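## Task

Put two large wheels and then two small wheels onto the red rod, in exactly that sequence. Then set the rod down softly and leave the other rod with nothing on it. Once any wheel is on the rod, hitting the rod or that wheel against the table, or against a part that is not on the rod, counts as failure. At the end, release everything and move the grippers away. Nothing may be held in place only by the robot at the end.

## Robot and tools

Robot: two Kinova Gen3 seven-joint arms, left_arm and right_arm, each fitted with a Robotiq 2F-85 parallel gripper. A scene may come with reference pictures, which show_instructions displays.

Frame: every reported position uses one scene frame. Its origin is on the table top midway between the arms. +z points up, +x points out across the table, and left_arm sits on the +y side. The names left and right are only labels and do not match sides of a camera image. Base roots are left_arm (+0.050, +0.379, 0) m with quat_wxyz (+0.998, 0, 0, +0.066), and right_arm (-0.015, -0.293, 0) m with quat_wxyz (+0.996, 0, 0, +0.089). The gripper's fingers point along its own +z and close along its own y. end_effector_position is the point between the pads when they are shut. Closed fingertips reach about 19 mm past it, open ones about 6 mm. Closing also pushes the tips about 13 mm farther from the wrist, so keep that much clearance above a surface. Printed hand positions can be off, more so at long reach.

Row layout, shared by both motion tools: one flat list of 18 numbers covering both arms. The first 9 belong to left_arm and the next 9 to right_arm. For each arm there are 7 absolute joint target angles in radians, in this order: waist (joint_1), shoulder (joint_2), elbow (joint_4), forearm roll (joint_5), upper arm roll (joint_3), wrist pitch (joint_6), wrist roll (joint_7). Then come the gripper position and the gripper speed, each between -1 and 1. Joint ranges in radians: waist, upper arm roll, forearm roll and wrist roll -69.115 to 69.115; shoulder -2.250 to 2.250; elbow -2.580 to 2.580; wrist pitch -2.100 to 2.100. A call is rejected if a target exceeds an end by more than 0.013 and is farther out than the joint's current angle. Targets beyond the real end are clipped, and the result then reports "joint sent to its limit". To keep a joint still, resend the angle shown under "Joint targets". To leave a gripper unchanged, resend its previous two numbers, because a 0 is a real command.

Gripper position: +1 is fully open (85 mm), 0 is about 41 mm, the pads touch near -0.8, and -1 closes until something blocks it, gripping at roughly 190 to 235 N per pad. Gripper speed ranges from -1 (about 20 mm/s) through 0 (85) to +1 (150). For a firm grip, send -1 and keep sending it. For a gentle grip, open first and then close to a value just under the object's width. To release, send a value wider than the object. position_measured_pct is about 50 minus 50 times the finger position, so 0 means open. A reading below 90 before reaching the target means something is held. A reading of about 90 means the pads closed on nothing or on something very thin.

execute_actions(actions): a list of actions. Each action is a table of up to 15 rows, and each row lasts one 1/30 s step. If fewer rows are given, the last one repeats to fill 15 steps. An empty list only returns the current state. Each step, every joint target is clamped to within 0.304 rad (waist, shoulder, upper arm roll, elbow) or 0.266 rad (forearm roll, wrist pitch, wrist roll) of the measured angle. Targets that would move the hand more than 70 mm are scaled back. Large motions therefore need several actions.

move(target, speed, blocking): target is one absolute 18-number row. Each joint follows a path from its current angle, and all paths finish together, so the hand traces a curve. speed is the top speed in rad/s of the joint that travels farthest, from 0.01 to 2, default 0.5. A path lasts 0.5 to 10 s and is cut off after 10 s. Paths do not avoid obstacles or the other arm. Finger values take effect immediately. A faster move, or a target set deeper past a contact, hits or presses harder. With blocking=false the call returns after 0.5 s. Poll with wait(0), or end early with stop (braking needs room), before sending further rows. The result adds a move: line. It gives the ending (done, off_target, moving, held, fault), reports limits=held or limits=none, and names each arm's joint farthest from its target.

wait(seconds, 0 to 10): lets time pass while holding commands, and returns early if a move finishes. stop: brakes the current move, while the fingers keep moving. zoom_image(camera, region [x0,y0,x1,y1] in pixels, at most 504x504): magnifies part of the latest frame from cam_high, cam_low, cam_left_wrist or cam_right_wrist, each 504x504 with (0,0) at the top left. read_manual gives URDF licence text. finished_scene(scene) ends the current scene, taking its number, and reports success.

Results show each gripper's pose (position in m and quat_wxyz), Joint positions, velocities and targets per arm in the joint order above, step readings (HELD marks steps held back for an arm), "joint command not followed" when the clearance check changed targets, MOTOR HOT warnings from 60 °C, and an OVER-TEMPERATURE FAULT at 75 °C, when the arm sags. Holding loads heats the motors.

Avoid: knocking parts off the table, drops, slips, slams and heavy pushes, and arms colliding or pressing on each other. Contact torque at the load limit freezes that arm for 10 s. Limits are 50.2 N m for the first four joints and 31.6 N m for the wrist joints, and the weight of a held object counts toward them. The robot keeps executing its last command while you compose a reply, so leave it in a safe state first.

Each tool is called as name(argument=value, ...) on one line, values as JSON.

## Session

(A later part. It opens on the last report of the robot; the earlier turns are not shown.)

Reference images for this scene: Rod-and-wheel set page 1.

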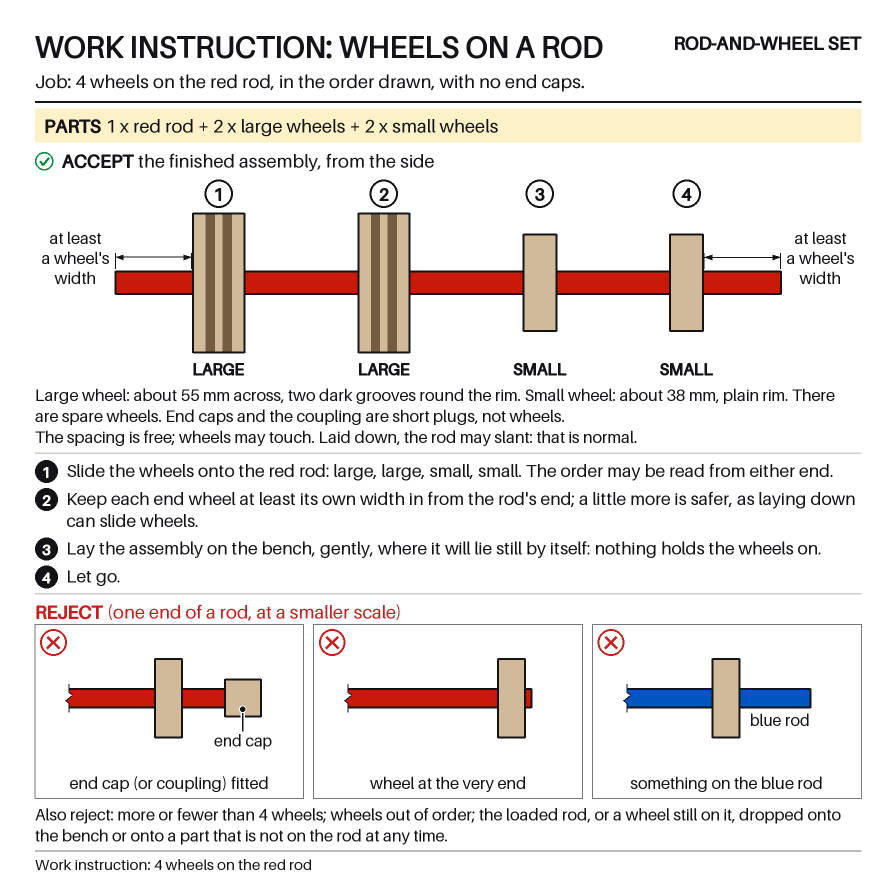

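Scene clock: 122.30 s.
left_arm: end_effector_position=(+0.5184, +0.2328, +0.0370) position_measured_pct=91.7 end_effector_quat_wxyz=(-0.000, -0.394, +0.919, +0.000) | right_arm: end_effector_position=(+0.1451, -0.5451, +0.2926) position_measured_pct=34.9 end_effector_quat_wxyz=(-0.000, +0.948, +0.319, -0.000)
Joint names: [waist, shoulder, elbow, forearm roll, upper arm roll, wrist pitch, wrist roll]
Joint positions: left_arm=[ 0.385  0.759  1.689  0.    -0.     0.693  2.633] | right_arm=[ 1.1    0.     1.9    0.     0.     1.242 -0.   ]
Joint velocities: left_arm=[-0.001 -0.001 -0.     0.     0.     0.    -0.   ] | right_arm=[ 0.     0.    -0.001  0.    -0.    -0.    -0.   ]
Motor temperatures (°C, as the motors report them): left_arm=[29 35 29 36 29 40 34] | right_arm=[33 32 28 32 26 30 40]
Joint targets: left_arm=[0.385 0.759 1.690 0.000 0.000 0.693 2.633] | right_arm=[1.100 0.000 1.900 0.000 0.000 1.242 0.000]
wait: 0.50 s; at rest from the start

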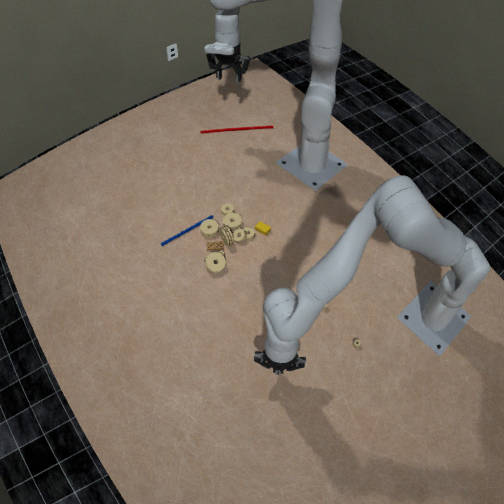

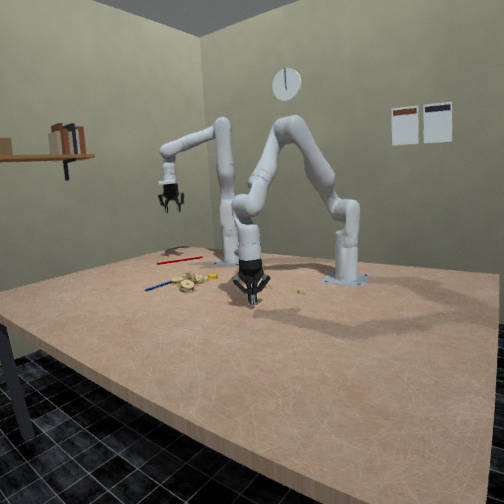

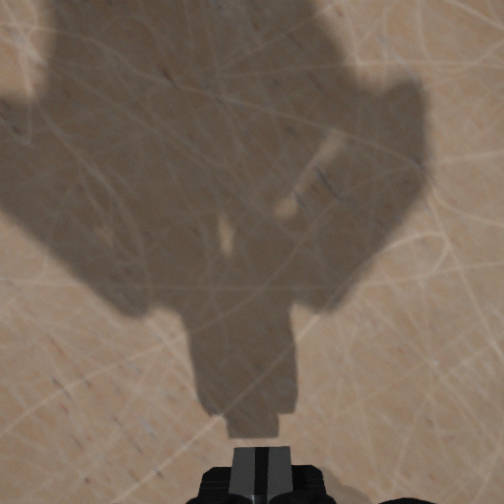

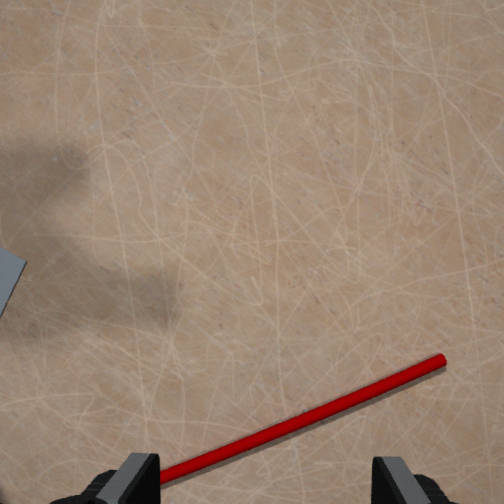

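move(target=[0.3848,0.7590,1.6895,0,0,0.6931,2.6334,-1,-0.5,1.716,0.795,1.6655,0,0,0.681,1.019,1,1], speed=1.8)

Scene clock: 129.27 s.
left_arm: end_effector_position=(+0.5184, +0.2328, +0.0370) position_measured_pct=91.7 end_effector_quat_wxyz=(-0.000, -0.394, +0.919, +0.000) | right_arm: end_effector_position=(-0.0231, -0.7921, +0.0241) position_measured_pct=0.0 end_effector_quat_wxyz=(+0.000, +0.865, +0.502, -0.000)
Joint names: [waist, shoulder, elbow, forearm roll, upper arm roll, wrist pitch, wrist roll]
Joint positions: left_arm=[0.385 0.759 1.689 0.    0.    0.693 2.633] | right_arm=[1.716 0.795 1.666 0.    0.    0.681 1.019]
Joint velocities: left_arm=[-0.     0.    -0.    -0.     0.     0.001 -0.001] | right_arm=[ 0.002  0.002  0.    -0.    -0.    -0.    -0.   ]
Motor temperatures (°C, as the motors report them): left_arm=[29 35 29 36 29 40 34] | right_arm=[33 32 28 32 26 30 40]
Joint targets: left_arm=[0.385 0.759 1.690 0.000 0.000 0.693 2.633] | right_arm=[1.716 0.795 1.665 0.000 0.000 0.681 1.019]
move: done; limits=none; left_arm: farthest joint: the waist, 0.000 radians from its target (0.000 radians at the start); right_arm: farthest joint: the waist, 0.000 radians from its target (0.616 radians at the start)

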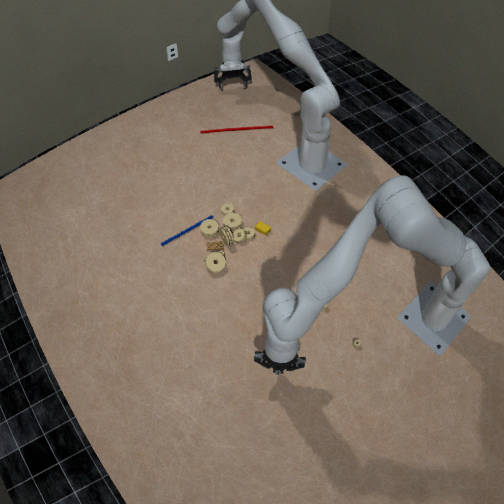

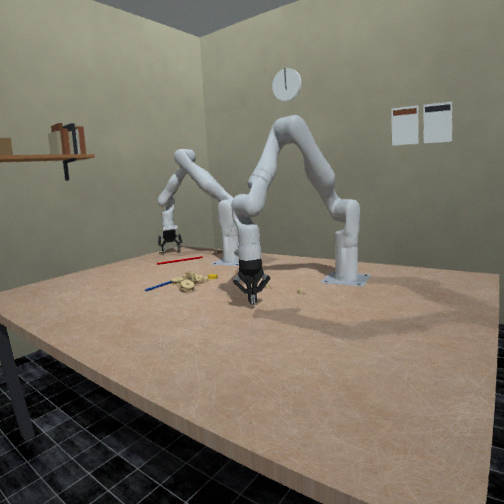

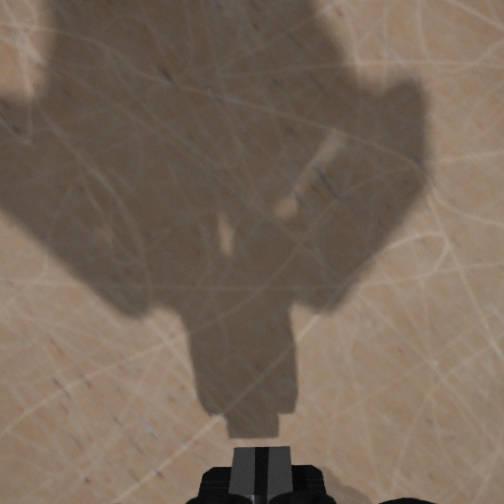

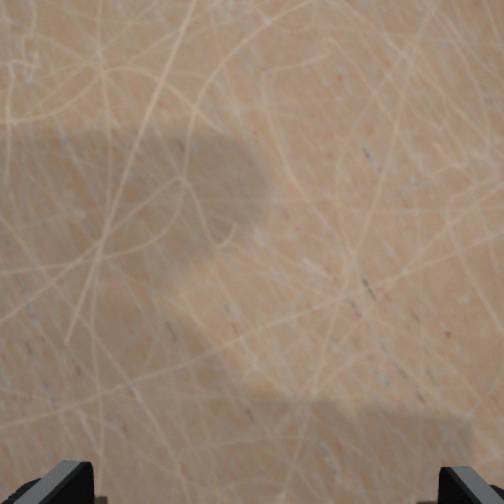

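move(target=[0.3848,0.6202,1.6234,0,0,0.8980,2.6334,-0.3,0,1.2768,0.3449,2.2559,0,0,0.5408,-0.991,-0.3,0], speed=1.2)

Scene clock: 141.50 s.
left_arm: end_effector_position=(+0.5183, +0.2328, +0.1200) position_measured_pct=65.1 end_effector_quat_wxyz=(-0.000, -0.394, +0.919, +0.000) | right_arm: end_effector_position=(+0.1012, -0.5752, +0.0999) position_measured_pct=65.1 end_effector_quat_wxyz=(-0.000, +0.967, -0.256, -0.000)
Joint names: [waist, shoulder, elbow, forearm roll, upper arm roll, wrist pitch, wrist roll]
Joint positions: left_arm=[0.385 0.62  1.623 0.    0.    0.898 2.633] | right_arm=[ 1.277  0.345  2.256 -0.    -0.     0.541 -0.991]
Joint velocities: left_arm=[-0.  0.  0.  0. -0.  0. -0.] | right_arm=[-0.003 -0.003  0.001 -0.     0.    -0.    -0.   ]
Motor temperatures (°C, as the motors report them): left_arm=[29 35 29 36 29 40 34] | right_arm=[33 32 28 32 26 30 40]
Joint targets: left_arm=[0.385 0.620 1.623 0.000 0.000 0.898 2.633] | right_arm=[1.277 0.345 2.256 0.000 0.000 0.541 -0.991]
move: done; limits=none; left_arm: farthest joint: the waist, 0.000 radians from its target (0.000 radians at the start); right_arm: farthest joint: the waist, 0.000 radians from its target (0.439 radians at the start)

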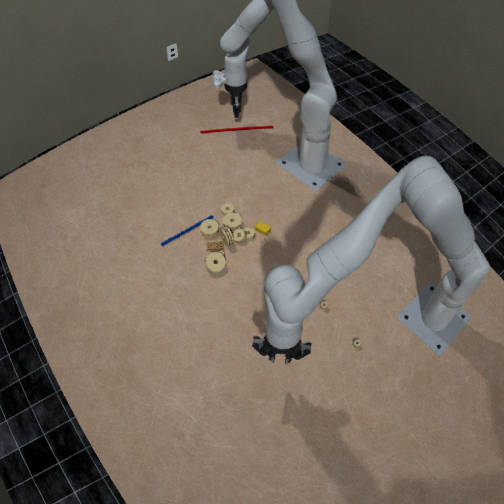

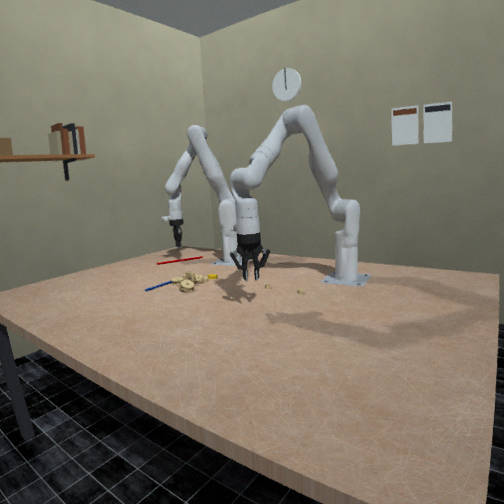

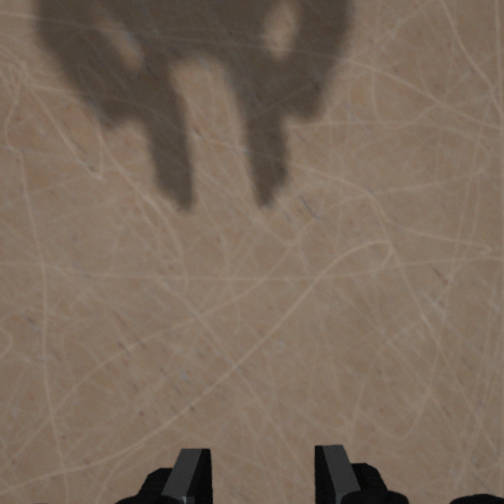

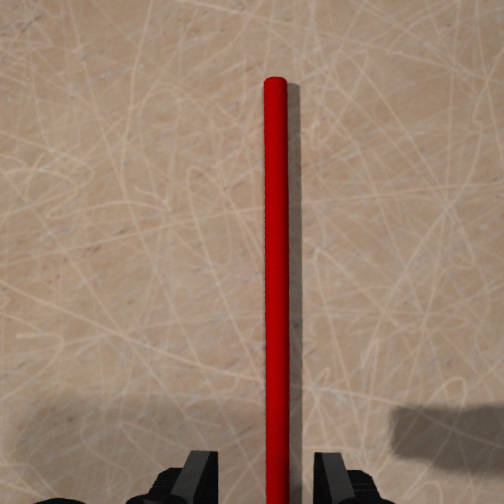

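move(target=[0.3848,0.6202,1.6234,0,0,0.8980,2.6334,-0.3,0,1.2808,0.5770,2.3222,0,0,0.2424,-0.991,-0.3,0], speed=0.3)

execute_actions(actions=[[[0.3848,0.6202,1.6234,0,0,0.8980,2.6334,-0.3,0,1.2808,0.5770,2.3222,0,0,0.2424,-0.991,-1,-0.7]],[[0.3848,0.6202,1.6234,0,0,0.8980,2.6334,-0.3,0,1.2808,0.5770,2.3222,0,0,0.2424,-0.991,-1,-0.7]],[[0.3848,0.6202,1.6234,0,0,0.8980,2.6334,-0.3,0,1.2808,0.5770,2.3222,0,0,0.2424,-0.991,-1,-0.7]]])

Scene clock: 151.87 s.
left_arm: end_effector_position=(+0.5183, +0.2328, +0.1200) position_measured_pct=65.1 end_effector_quat_wxyz=(-0.000, -0.394, +0.919, +0.000) | right_arm: end_effector_position=(+0.1006, -0.5765, +0.0211) position_measured_pct=65.1 end_effector_quat_wxyz=(+0.000, +0.966, -0.258, +0.000)
Joint names: [waist, shoulder, elbow, forearm roll, upper arm roll, wrist pitch, wrist roll]
Joint positions: left_arm=[0.385 0.62  1.623 0.    0.    0.898 2.633] | right_arm=[ 1.281  0.577  2.322  0.     0.     0.242 -0.991]
Joint velocities: left_arm=[-0.001  0.    -0.     0.001  0.     0.     0.   ] | right_arm=[-0.     0.003 -0.     0.     0.    -0.    -0.   ]
Motor temperatures (°C, as the motors report them): left_arm=[29 35 29 36 29 40 34] | right_arm=[33 32 28 32 26 30 40]
Joint targets: left_arm=[0.385 0.620 1.623 0.000 0.000 0.898 2.633] | right_arm=[1.281 0.577 2.322 0.000 0.000 0.242 -0.991]
move: done; limits=none; left_arm: farthest joint: the waist, 0.000 radians from its target (0.000 radians at the start); right_arm: farthest joint: the waist, 0.000 radians from its target (0.004 radians at the start)

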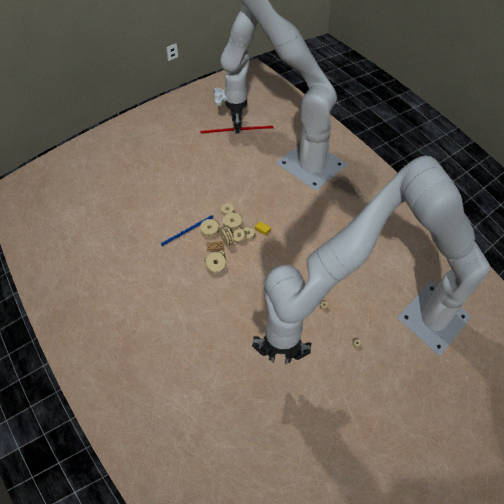

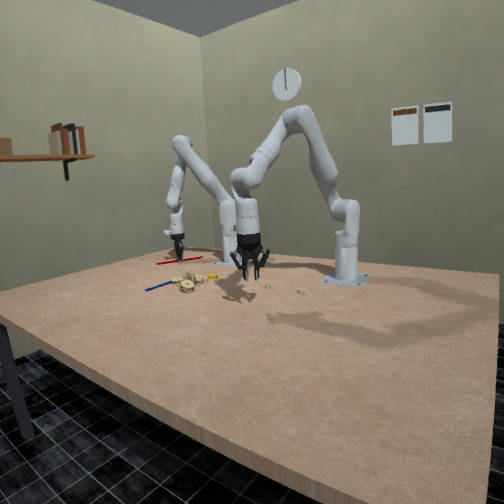

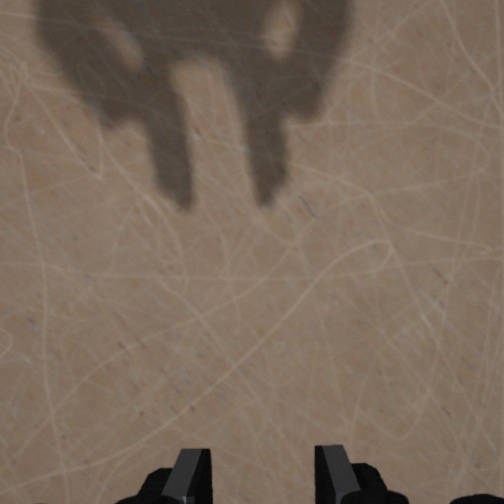

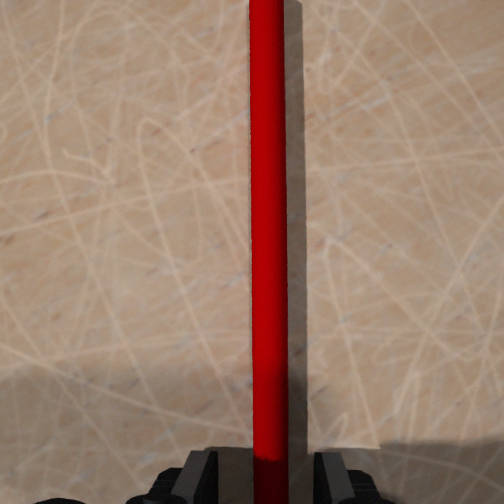

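Scene clock: 153.37 s.
left_arm: end_effector_position=(+0.5183, +0.2328, +0.1200) position_measured_pct=65.1 end_effector_quat_wxyz=(-0.000, -0.394, +0.919, +0.000) | right_arm: end_effector_position=(+0.1006, -0.5765, +0.0213) position_measured_pct=86.9 end_effector_quat_wxyz=(+0.000, +0.966, -0.258, +0.000)
Joint names: [waist, shoulder, elbow, forearm roll, upper arm roll, wrist pitch, wrist roll]
Joint positions: left_arm=[0.385 0.62  1.623 0.    0.    0.898 2.633] | right_arm=[ 1.281  0.576  2.322 -0.     0.     0.243 -0.991]
Joint velocities: left_arm=[ 0.001 -0.     0.001 -0.001 -0.    -0.    -0.001] | right_arm=[ 0.     0.    -0.001 -0.    -0.     0.     0.   ]
Motor temperatures (°C, as the motors report them): left_arm=[29 35 29 36 29 40 34] | right_arm=[33 32 28 32 26 30 40]
Joint targets: left_arm=[0.385 0.620 1.623 0.000 0.000 0.898 2.633] | right_arm=[1.281 0.577 2.322 0.000 0.000 0.242 -0.991]
Step readings (joint positions; steps 1 to 15: 1st action; 16 to 30: 2nd action; 31 to 45: 3rd action):
0: left_arm=[0.385 0.620 1.623 0.000 0.000 0.898 2.633] | right_arm=[1.281 0.577 2.322 0.000 0.000 0.242 -0.991]
1: left_arm=[0.385 0.620 1.623 0.000 0.000 0.898 2.633] | right_arm=[1.281 0.577 2.322 0.000 0.000 0.242 -0.991]
2: left_arm=[0.385 0.620 1.623 0.000 0.000 0.898 2.633] | right_arm=[1.281 0.577 2.322 -0.000 0.000 0.242 -0.991]
4: left_arm=[0.385 0.620 1.623 0.000 -0.000 0.898 2.633] | right_arm=[1.281 0.577 2.322 0.000 0.000 0.242 -0.991]
8: left_arm=[0.385 0.620 1.623 0.000 0.000 0.898 2.633] | right_arm=[1.281 0.577 2.322 0.000 0.000 0.242 -0.991]
15: left_arm=[0.385 0.620 1.623 0.000 0.000 0.898 2.633] | right_arm=[1.281 0.577 2.322 -0.000 0.000 0.243 -0.991]
16: left_arm=[0.385 0.620 1.623 0.000 0.000 0.898 2.633] | right_arm=[1.281 0.577 2.322 -0.000 0.000 0.243 -0.991]
17: left_arm=[0.385 0.620 1.623 0.000 0.000 0.898 2.633] | right_arm=[1.281 0.577 2.322 -0.000 0.000 0.243 -0.991]
19: left_arm=[0.385 0.620 1.623 0.000 0.000 0.898 2.633] | right_arm=[1.281 0.576 2.322 -0.000 0.000 0.243 -0.991]
23: left_arm=[0.385 0.620 1.623 0.000 0.000 0.898 2.633] | right_arm=[1.281 0.576 2.322 -0.000 0.000 0.243 -0.991]
30: left_arm=[0.385 0.620 1.623 0.000 0.000 0.898 2.633] | right_arm=[1.281 0.576 2.322 -0.000 0.000 0.243 -0.991]
31: left_arm=[0.385 0.620 1.623 0.000 0.000 0.898 2.633] | right_arm=[1.281 0.576 2.322 -0.000 0.000 0.243 -0.991]
32: left_arm=[0.385 0.620 1.623 0.000 -0.000 0.898 2.633] | right_arm=[1.281 0.576 2.322 -0.000 0.000 0.243 -0.991]
34: left_arm=[0.385 0.620 1.623 0.000 0.000 0.898 2.633] | right_arm=[1.281 0.576 2.322 -0.000 0.000 0.243 -0.991]
38: left_arm=[0.385 0.620 1.623 0.000 0.000 0.898 2.633] | right_arm=[1.281 0.576 2.322 -0.000 0.000 0.243 -0.991]
45: Joint positions above

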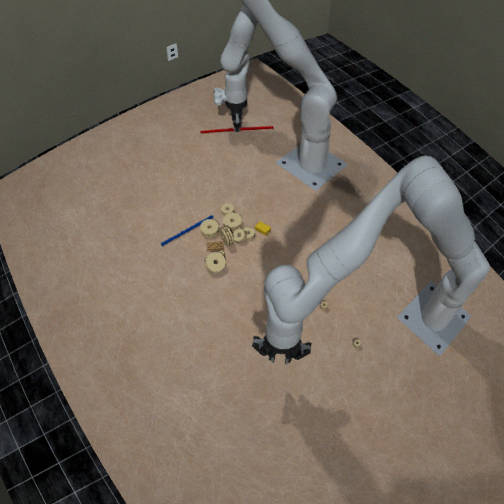

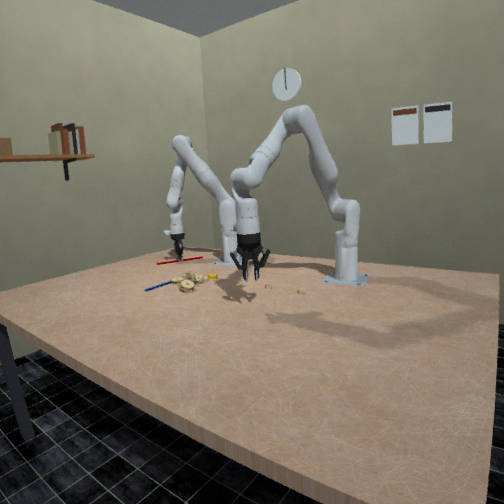

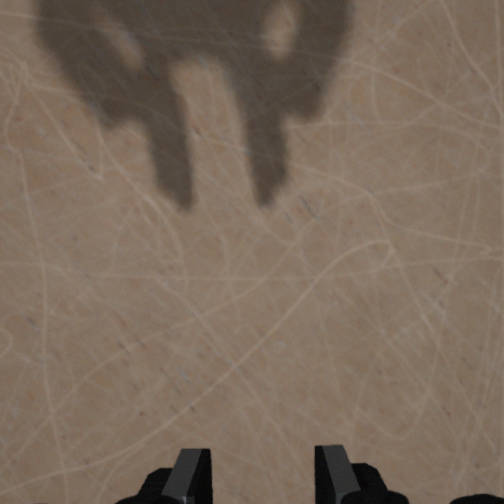

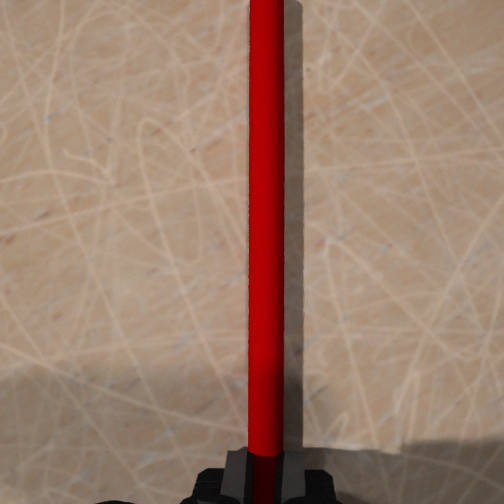

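move(target=[0.3848,0.6202,1.6234,0,0,0.8980,2.6334,-0.3,0,1.2808,0.3449,2.2559,0,0,0.5408,-0.991,-1,-0.7], speed=0.25)

Scene clock: 156.13 s.
left_arm: end_effector_position=(+0.5183, +0.2328, +0.1200) position_measured_pct=65.1 end_effector_quat_wxyz=(-0.000, -0.394, +0.919, +0.000) | right_arm: end_effector_position=(+0.1002, -0.5756, +0.0999) position_measured_pct=86.9 end_effector_quat_wxyz=(-0.000, +0.966, -0.258, -0.000)
Joint names: [waist, shoulder, elbow, forearm roll, upper arm roll, wrist pitch, wrist roll]
Joint positions: left_arm=[0.385 0.62  1.623 0.    0.    0.898 2.633] | right_arm=[ 1.281  0.345  2.256 -0.     0.     0.541 -0.991]
Joint velocities: left_arm=[-0.     0.     0.     0.001 -0.    -0.001 -0.001] | right_arm=[ 0.001 -0.002 -0.001  0.     0.     0.     0.   ]
Motor temperatures (°C, as the motors report them): left_arm=[29 35 29 36 29 40 34] | right_arm=[33 32 28 32 26 30 40]
Joint targets: left_arm=[0.385 0.620 1.623 0.000 0.000 0.898 2.633] | right_arm=[1.281 0.345 2.256 0.000 0.000 0.541 -0.991]
move: done; limits=none; left_arm: farthest joint: the waist, 0.000 radians from its target (0.000 radians at the start); right_arm: farthest joint: the waist, 0.000 radians from its target (0.000 radians at the start)

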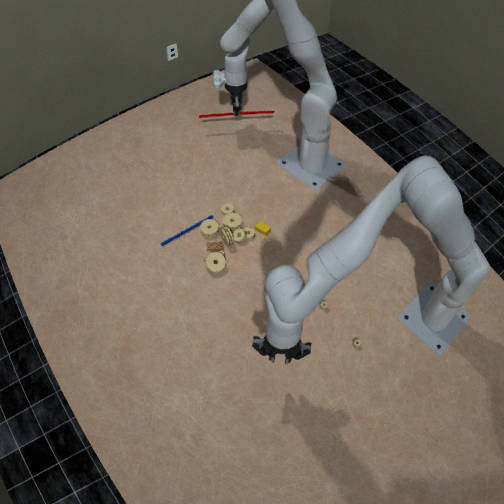

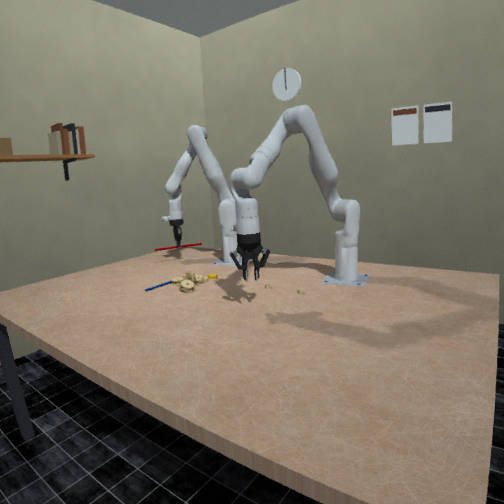

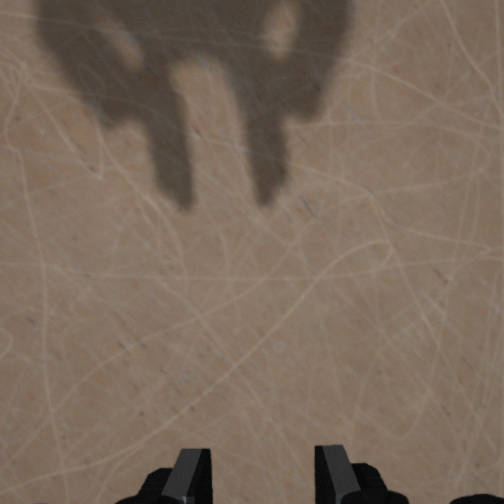

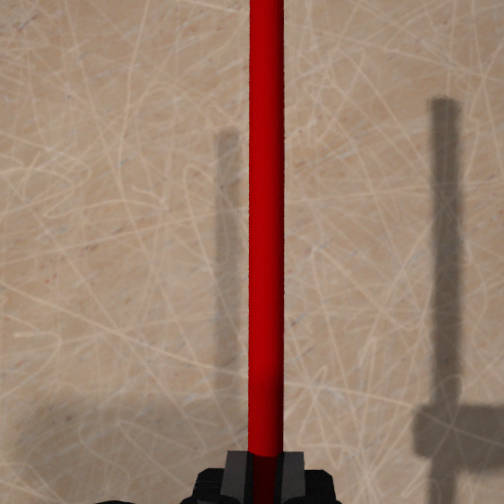

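move(target=[0.0,0.1,1.6,0,0,1.4416,2.6334,-0.3,0,-0.4722,0.7458,1.2956,0,0,1.1002,-1.4112,-1,-0.7], speed=0.9)

move(target=[0.0,0.1,1.6,0,0,1.4416,2.6334,-0.3,0,-0.4722,0.8975,1.3880,0,0,0.8561,-1.4112,-1,-0.7], speed=0.3)

Scene clock: 166.70 s.
left_arm: end_effector_position=(+0.4036, +0.4013, +0.3517) position_measured_pct=65.1 end_effector_quat_wxyz=(-0.000, -0.563, +0.827, +0.000) | right_arm: end_effector_position=(+0.4502, +0.0297, +0.1401) position_measured_pct=86.9 end_effector_quat_wxyz=(-0.000, +0.919, +0.394, +0.000)
Joint names: [waist, shoulder, elbow, forearm roll, upper arm roll, wrist pitch, wrist roll]
Joint positions: left_arm=[ 0.     0.1    1.6   -0.    -0.     1.442  2.633] | right_arm=[-0.472  0.746  1.296 -0.    -0.     1.1   -1.411]
Joint velocities: left_arm=[-0.     0.001  0.     0.001  0.001  0.001  0.   ] | right_arm=[-0.003  0.001 -0.001 -0.     0.    -0.    -0.   ]
Motor temperatures (°C, as the motors report them): left_arm=[29 35 29 36 29 40 34] | right_arm=[33 32 28 32 26 30 40]
Joint targets: left_arm=[-0.000 0.100 1.600 0.000 0.000 1.442 2.633] | right_arm=[-0.472 0.746 1.296 0.000 0.000 1.100 -1.411]
move: done; limits=none; left_arm: farthest joint: the waist, 0.000 radians from its target (0.385 radians at the start); right_arm: farthest joint: the waist, 0.000 radians from its target (1.753 radians at the start)

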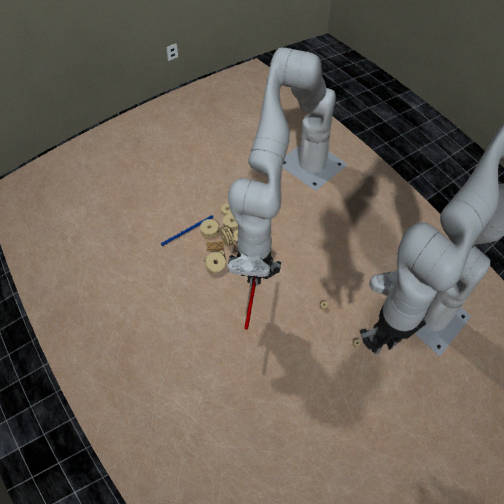

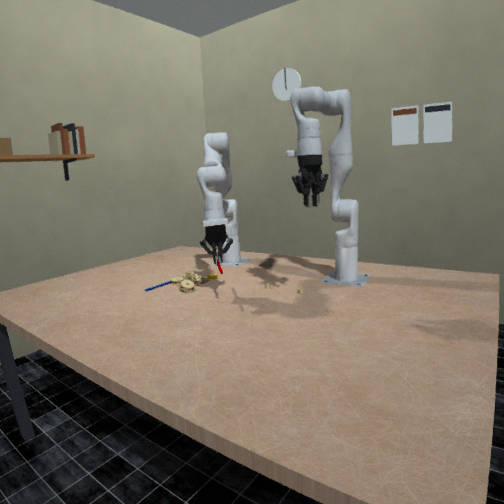

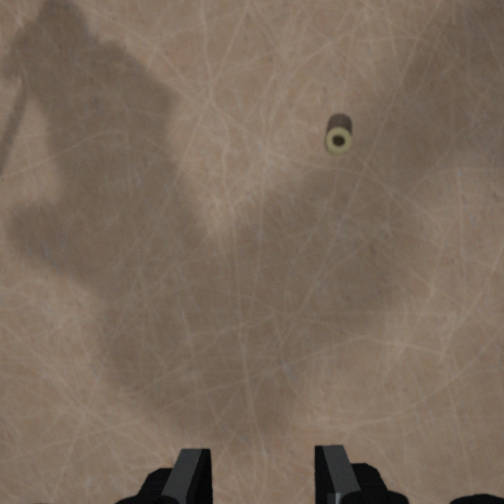

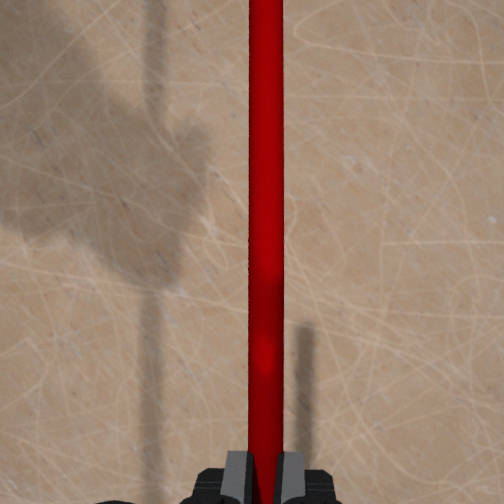

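Scene clock: 167.90 s.
left_arm: end_effector_position=(+0.4036, +0.4014, +0.3517) position_measured_pct=65.1 end_effector_quat_wxyz=(-0.000, -0.563, +0.827, +0.000) | right_arm: end_effector_position=(+0.4507, +0.0303, +0.0300) position_measured_pct=86.9 end_effector_quat_wxyz=(-0.000, +0.919, +0.394, +0.000)
Joint names: [waist, shoulder, elbow, forearm roll, upper arm roll, wrist pitch, wrist roll]
Joint positions: left_arm=[0.    0.1   1.6   0.    0.    1.442 2.633] | right_arm=[-0.472  0.897  1.388  0.     0.     0.856 -1.411]
Joint velocities: left_arm=[-0.     0.     0.001 -0.001  0.    -0.    -0.   ] | right_arm=[ 0.     0.002 -0.     0.     0.    -0.    -0.   ]
Motor temperatures (°C, as the motors report them): left_arm=[29 35 29 36 29 40 34] | right_arm=[33 32 28 32 26 30 40]
Joint targets: left_arm=[0.000 0.100 1.600 0.000 0.000 1.442 2.633] | right_arm=[-0.472 0.898 1.388 0.000 0.000 0.856 -1.411]
move: done; limits=none; left_arm: farthest joint: the waist, 0.000 radians from its target (0.000 radians at the start); right_arm: farthest joint: the waist, 0.000 radians from its target (0.000 radians at the start)

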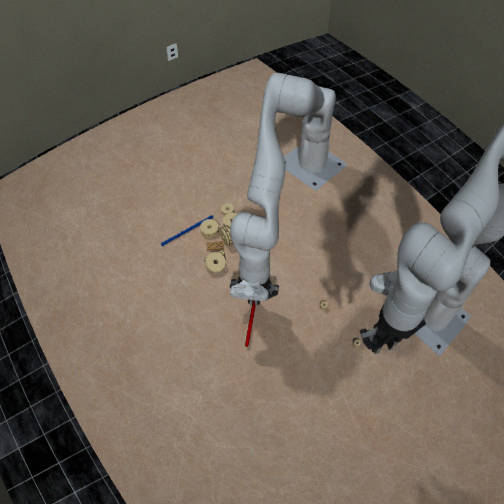

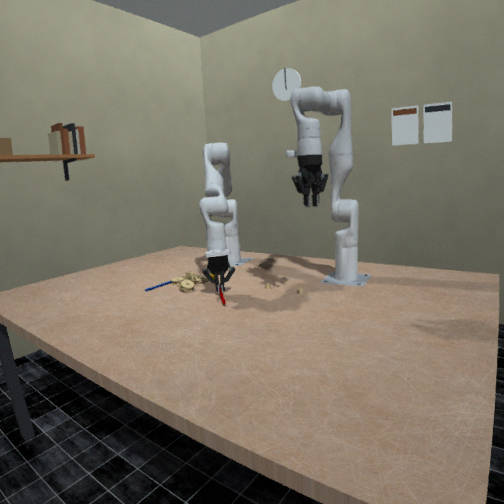

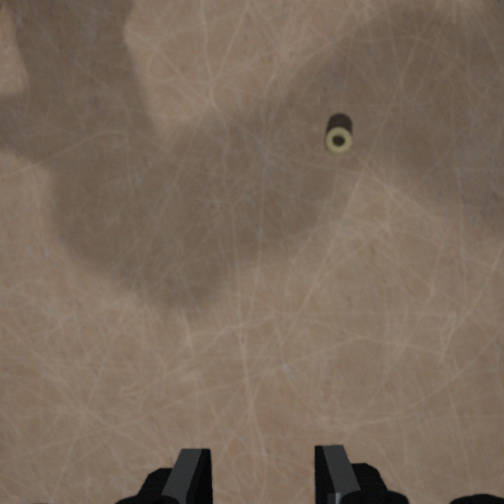

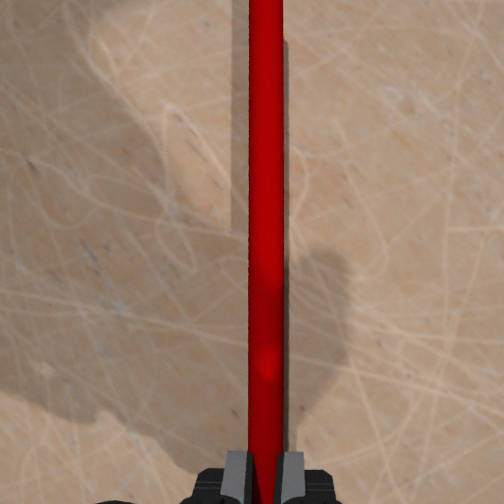

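move(target=[0.0,0.1,1.6,0,0,1.4416,2.6334,-0.3,0,-0.4722,0.9089,1.3941,0,0,0.8386,-1.4112,-1,-0.7], speed=0.04)

execute_actions(actions=[[[0.0,0.1,1.6,0,0,1.4416,2.6334,-0.3,0,-0.4722,0.9089,1.3941,0,0,0.8386,-1.4112,-0.3,-1]],[[0.0,0.1,1.6,0,0,1.4416,2.6334,-0.3,0,-0.4722,0.9089,1.3941,0,0,0.8386,-1.4112,-0.3,-1]]])

Scene clock: 171.20 s.
left_arm: end_effector_position=(+0.4036, +0.4014, +0.3517) position_measured_pct=65.1 end_effector_quat_wxyz=(-0.000, -0.563, +0.827, +0.000) | right_arm: end_effector_position=(+0.4502, +0.0299, +0.0224) position_measured_pct=86.9 end_effector_quat_wxyz=(-0.000, +0.919, +0.394, +0.000)
Joint names: [waist, shoulder, elbow, forearm roll, upper arm roll, wrist pitch, wrist roll]
Joint positions: left_arm=[-0.     0.1    1.6    0.     0.     1.442  2.633] | right_arm=[-0.472  0.908  1.394 -0.     0.     0.839 -1.411]
Joint velocities: left_arm=[-0.    -0.001 -0.     0.    -0.    -0.001 -0.   ] | right_arm=[ 0.001 -0.     0.002  0.     0.    -0.    -0.   ]
Motor temperatures (°C, as the motors report them): left_arm=[29 35 29 36 29 40 34] | right_arm=[33 32 28 32 26 30 40]
Joint targets: left_arm=[0.000 0.100 1.600 0.000 0.000 1.442 2.633] | right_arm=[-0.472 0.909 1.394 0.000 0.000 0.839 -1.411]
move: done; limits=none; left_arm: farthest joint: the waist, 0.000 radians from its target (0.000 radians at the start); right_arm: farthest joint: the shoulder, 0.001 radians from its target (0.011 radians at the start)

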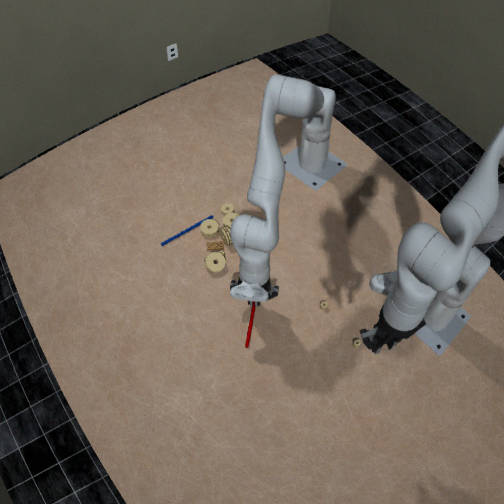

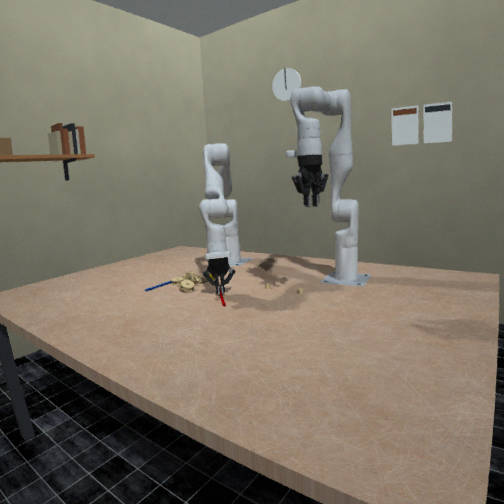

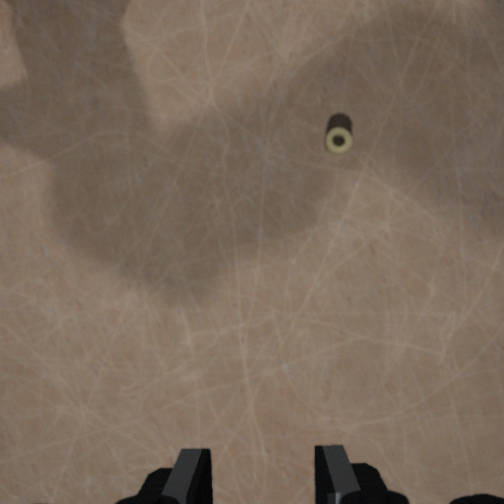

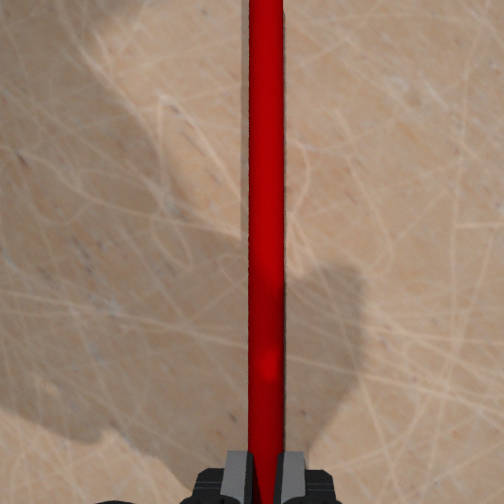

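Scene clock: 172.20 s.
left_arm: end_effector_position=(+0.4036, +0.4014, +0.3517) position_measured_pct=65.1 end_effector_quat_wxyz=(-0.000, -0.563, +0.827, +0.000) | right_arm: end_effector_position=(+0.4501, +0.0298, +0.0220) position_measured_pct=67.5 end_effector_quat_wxyz=(+0.000, +0.919, +0.394, -0.000)
Joint names: [waist, shoulder, elbow, forearm roll, upper arm roll, wrist pitch, wrist roll]
Joint positions: left_arm=[-0.     0.1    1.6    0.     0.     1.442  2.633] | right_arm=[-0.472  0.909  1.394  0.     0.     0.839 -1.411]
Joint velocities: left_arm=[ 0.001  0.     0.     0.001  0.     0.    -0.   ] | right_arm=[-0.     0.    -0.002 -0.     0.     0.     0.   ]
Motor temperatures (°C, as the motors report them): left_arm=[29 35 29 36 29 40 34] | right_arm=[33 32 28 32 26 30 40]
Joint targets: left_arm=[0.000 0.100 1.600 0.000 0.000 1.442 2.633] | right_arm=[-0.472 0.909 1.394 0.000 0.000 0.839 -1.411]
Step readings (joint positions; steps 1 to 15: 1st action; 16 to 30: 2nd action):
0: left_arm=[-0.000 0.100 1.600 0.000 0.000 1.442 2.633] | right_arm=[-0.472 0.908 1.394 -0.000 0.000 0.839 -1.411]
1: left_arm=[-0.000 0.100 1.600 0.000 0.000 1.442 2.633] | right_arm=[-0.472 0.908 1.394 -0.000 0.000 0.839 -1.411]
2: left_arm=[-0.000 0.100 1.600 0.000 0.000 1.442 2.633] | right_arm=[-0.472 0.908 1.394 -0.000 0.000 0.839 -1.411]
4: left_arm=[-0.000 0.100 1.600 0.000 0.000 1.442 2.633] | right_arm=[-0.472 0.908 1.394 0.000 0.000 0.839 -1.411]
8: left_arm=[-0.000 0.100 1.600 0.000 0.000 1.442 2.633] | right_arm=[-0.472 0.909 1.394 0.000 0.000 0.839 -1.411]
15: left_arm=[0.000 0.100 1.600 0.000 0.000 1.442 2.633] | right_arm=[-0.472 0.909 1.394 0.000 0.000 0.839 -1.411]
16: left_arm=[-0.000 0.100 1.600 0.000 0.000 1.442 2.633] | right_arm=[-0.472 0.909 1.394 0.000 -0.000 0.839 -1.411]
17: left_arm=[-0.000 0.100 1.600 0.000 0.000 1.442 2.633] | right_arm=[-0.472 0.909 1.394 0.000 -0.000 0.839 -1.411]
19: left_arm=[-0.000 0.100 1.600 0.000 0.000 1.442 2.633] | right_arm=[-0.472 0.909 1.394 0.000 0.000 0.839 -1.411]
23: left_arm=[0.000 0.100 1.600 0.000 0.000 1.442 2.633] | right_arm=[-0.472 0.909 1.394 0.000 0.000 0.839 -1.411]
30: Joint positions above

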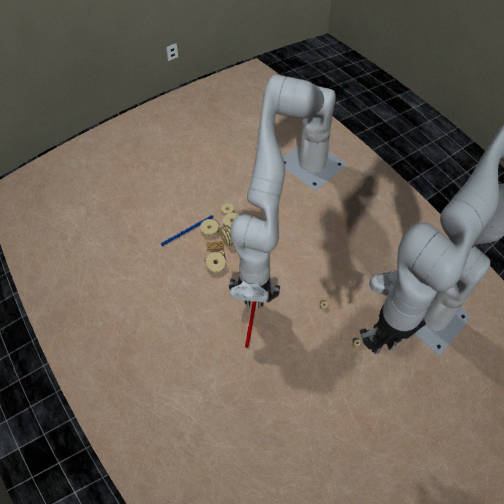

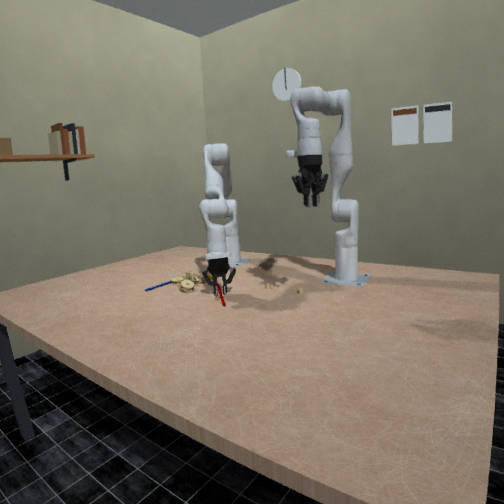

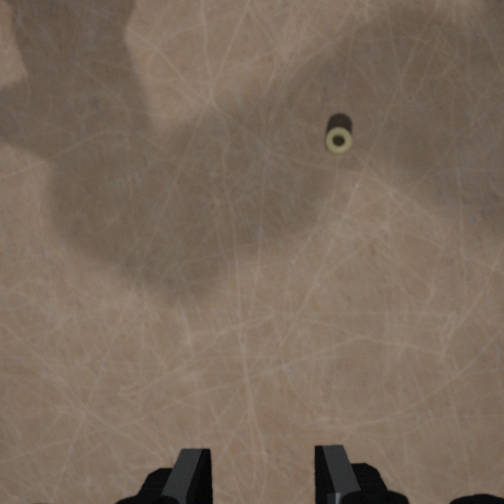

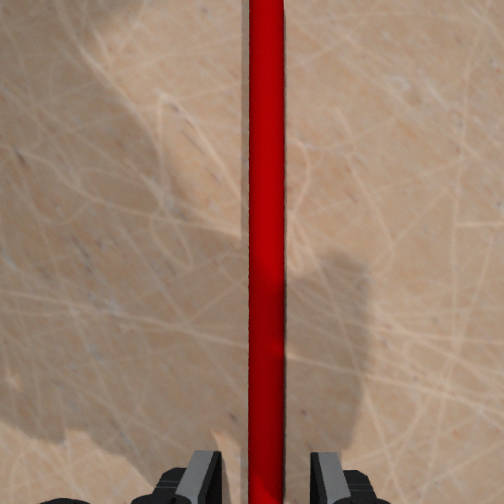

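execute_actions(actions=[])

Scene clock: 184.97 s.
left_arm: end_effector_position=(+0.4036, +0.4014, +0.3517) position_measured_pct=65.1 end_effector_quat_wxyz=(-0.000, -0.563, +0.827, +0.000) | right_arm: end_effector_position=(+0.4501, +0.0298, +0.0220) position_measured_pct=65.1 end_effector_quat_wxyz=(+0.000, +0.919, +0.394, -0.000)
Joint names: [waist, shoulder, elbow, forearm roll, upper arm roll, wrist pitch, wrist roll]
Joint positions: left_arm=[0.    0.1   1.6   0.    0.    1.442 2.633] | right_arm=[-0.472  0.909  1.394  0.     0.     0.839 -1.411]
Joint velocities: left_arm=[-0.001 -0.001 -0.     0.    -0.    -0.001  0.   ] | right_arm=[-0.  0.  0. -0.  0.  0. -0.]
Motor temperatures (°C, as the motors report them): left_arm=[29 35 29 36 29 40 34] | right_arm=[33 33 28 32 26 30 40]
Joint targets: left_arm=[0.000 0.100 1.600 0.000 0.000 1.442 2.633] | right_arm=[-0.472 0.909 1.394 0.000 0.000 0.839 -1.411]

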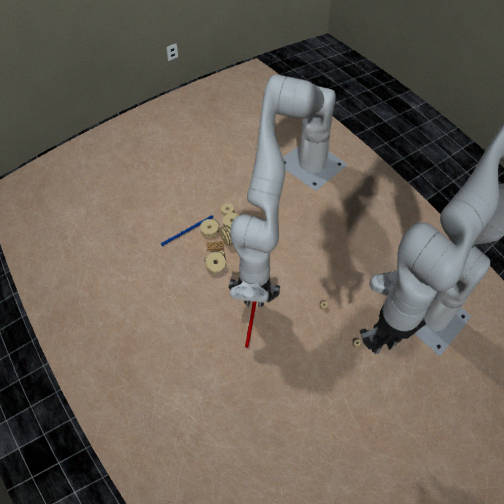

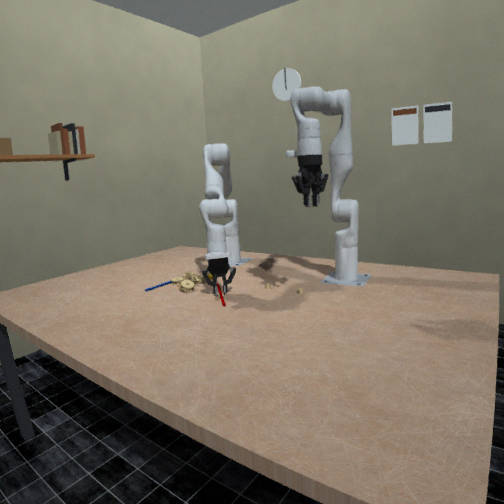

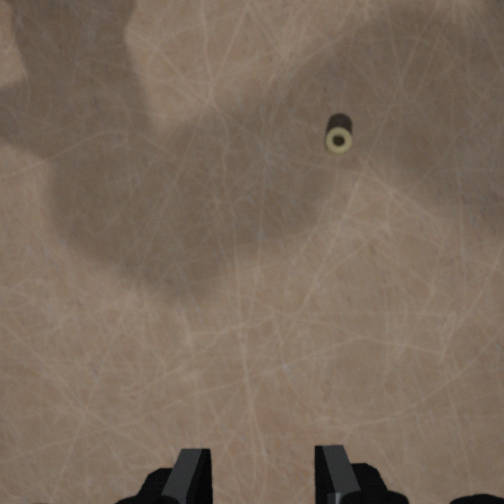

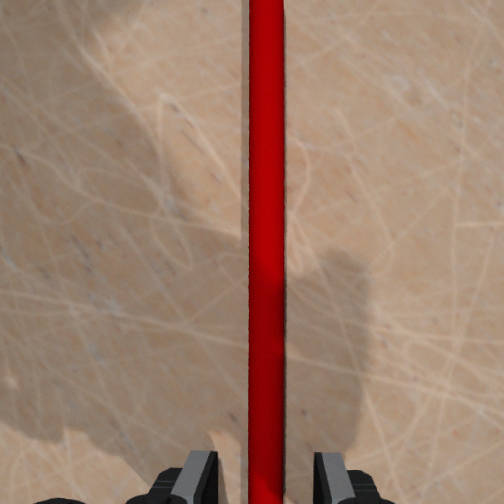

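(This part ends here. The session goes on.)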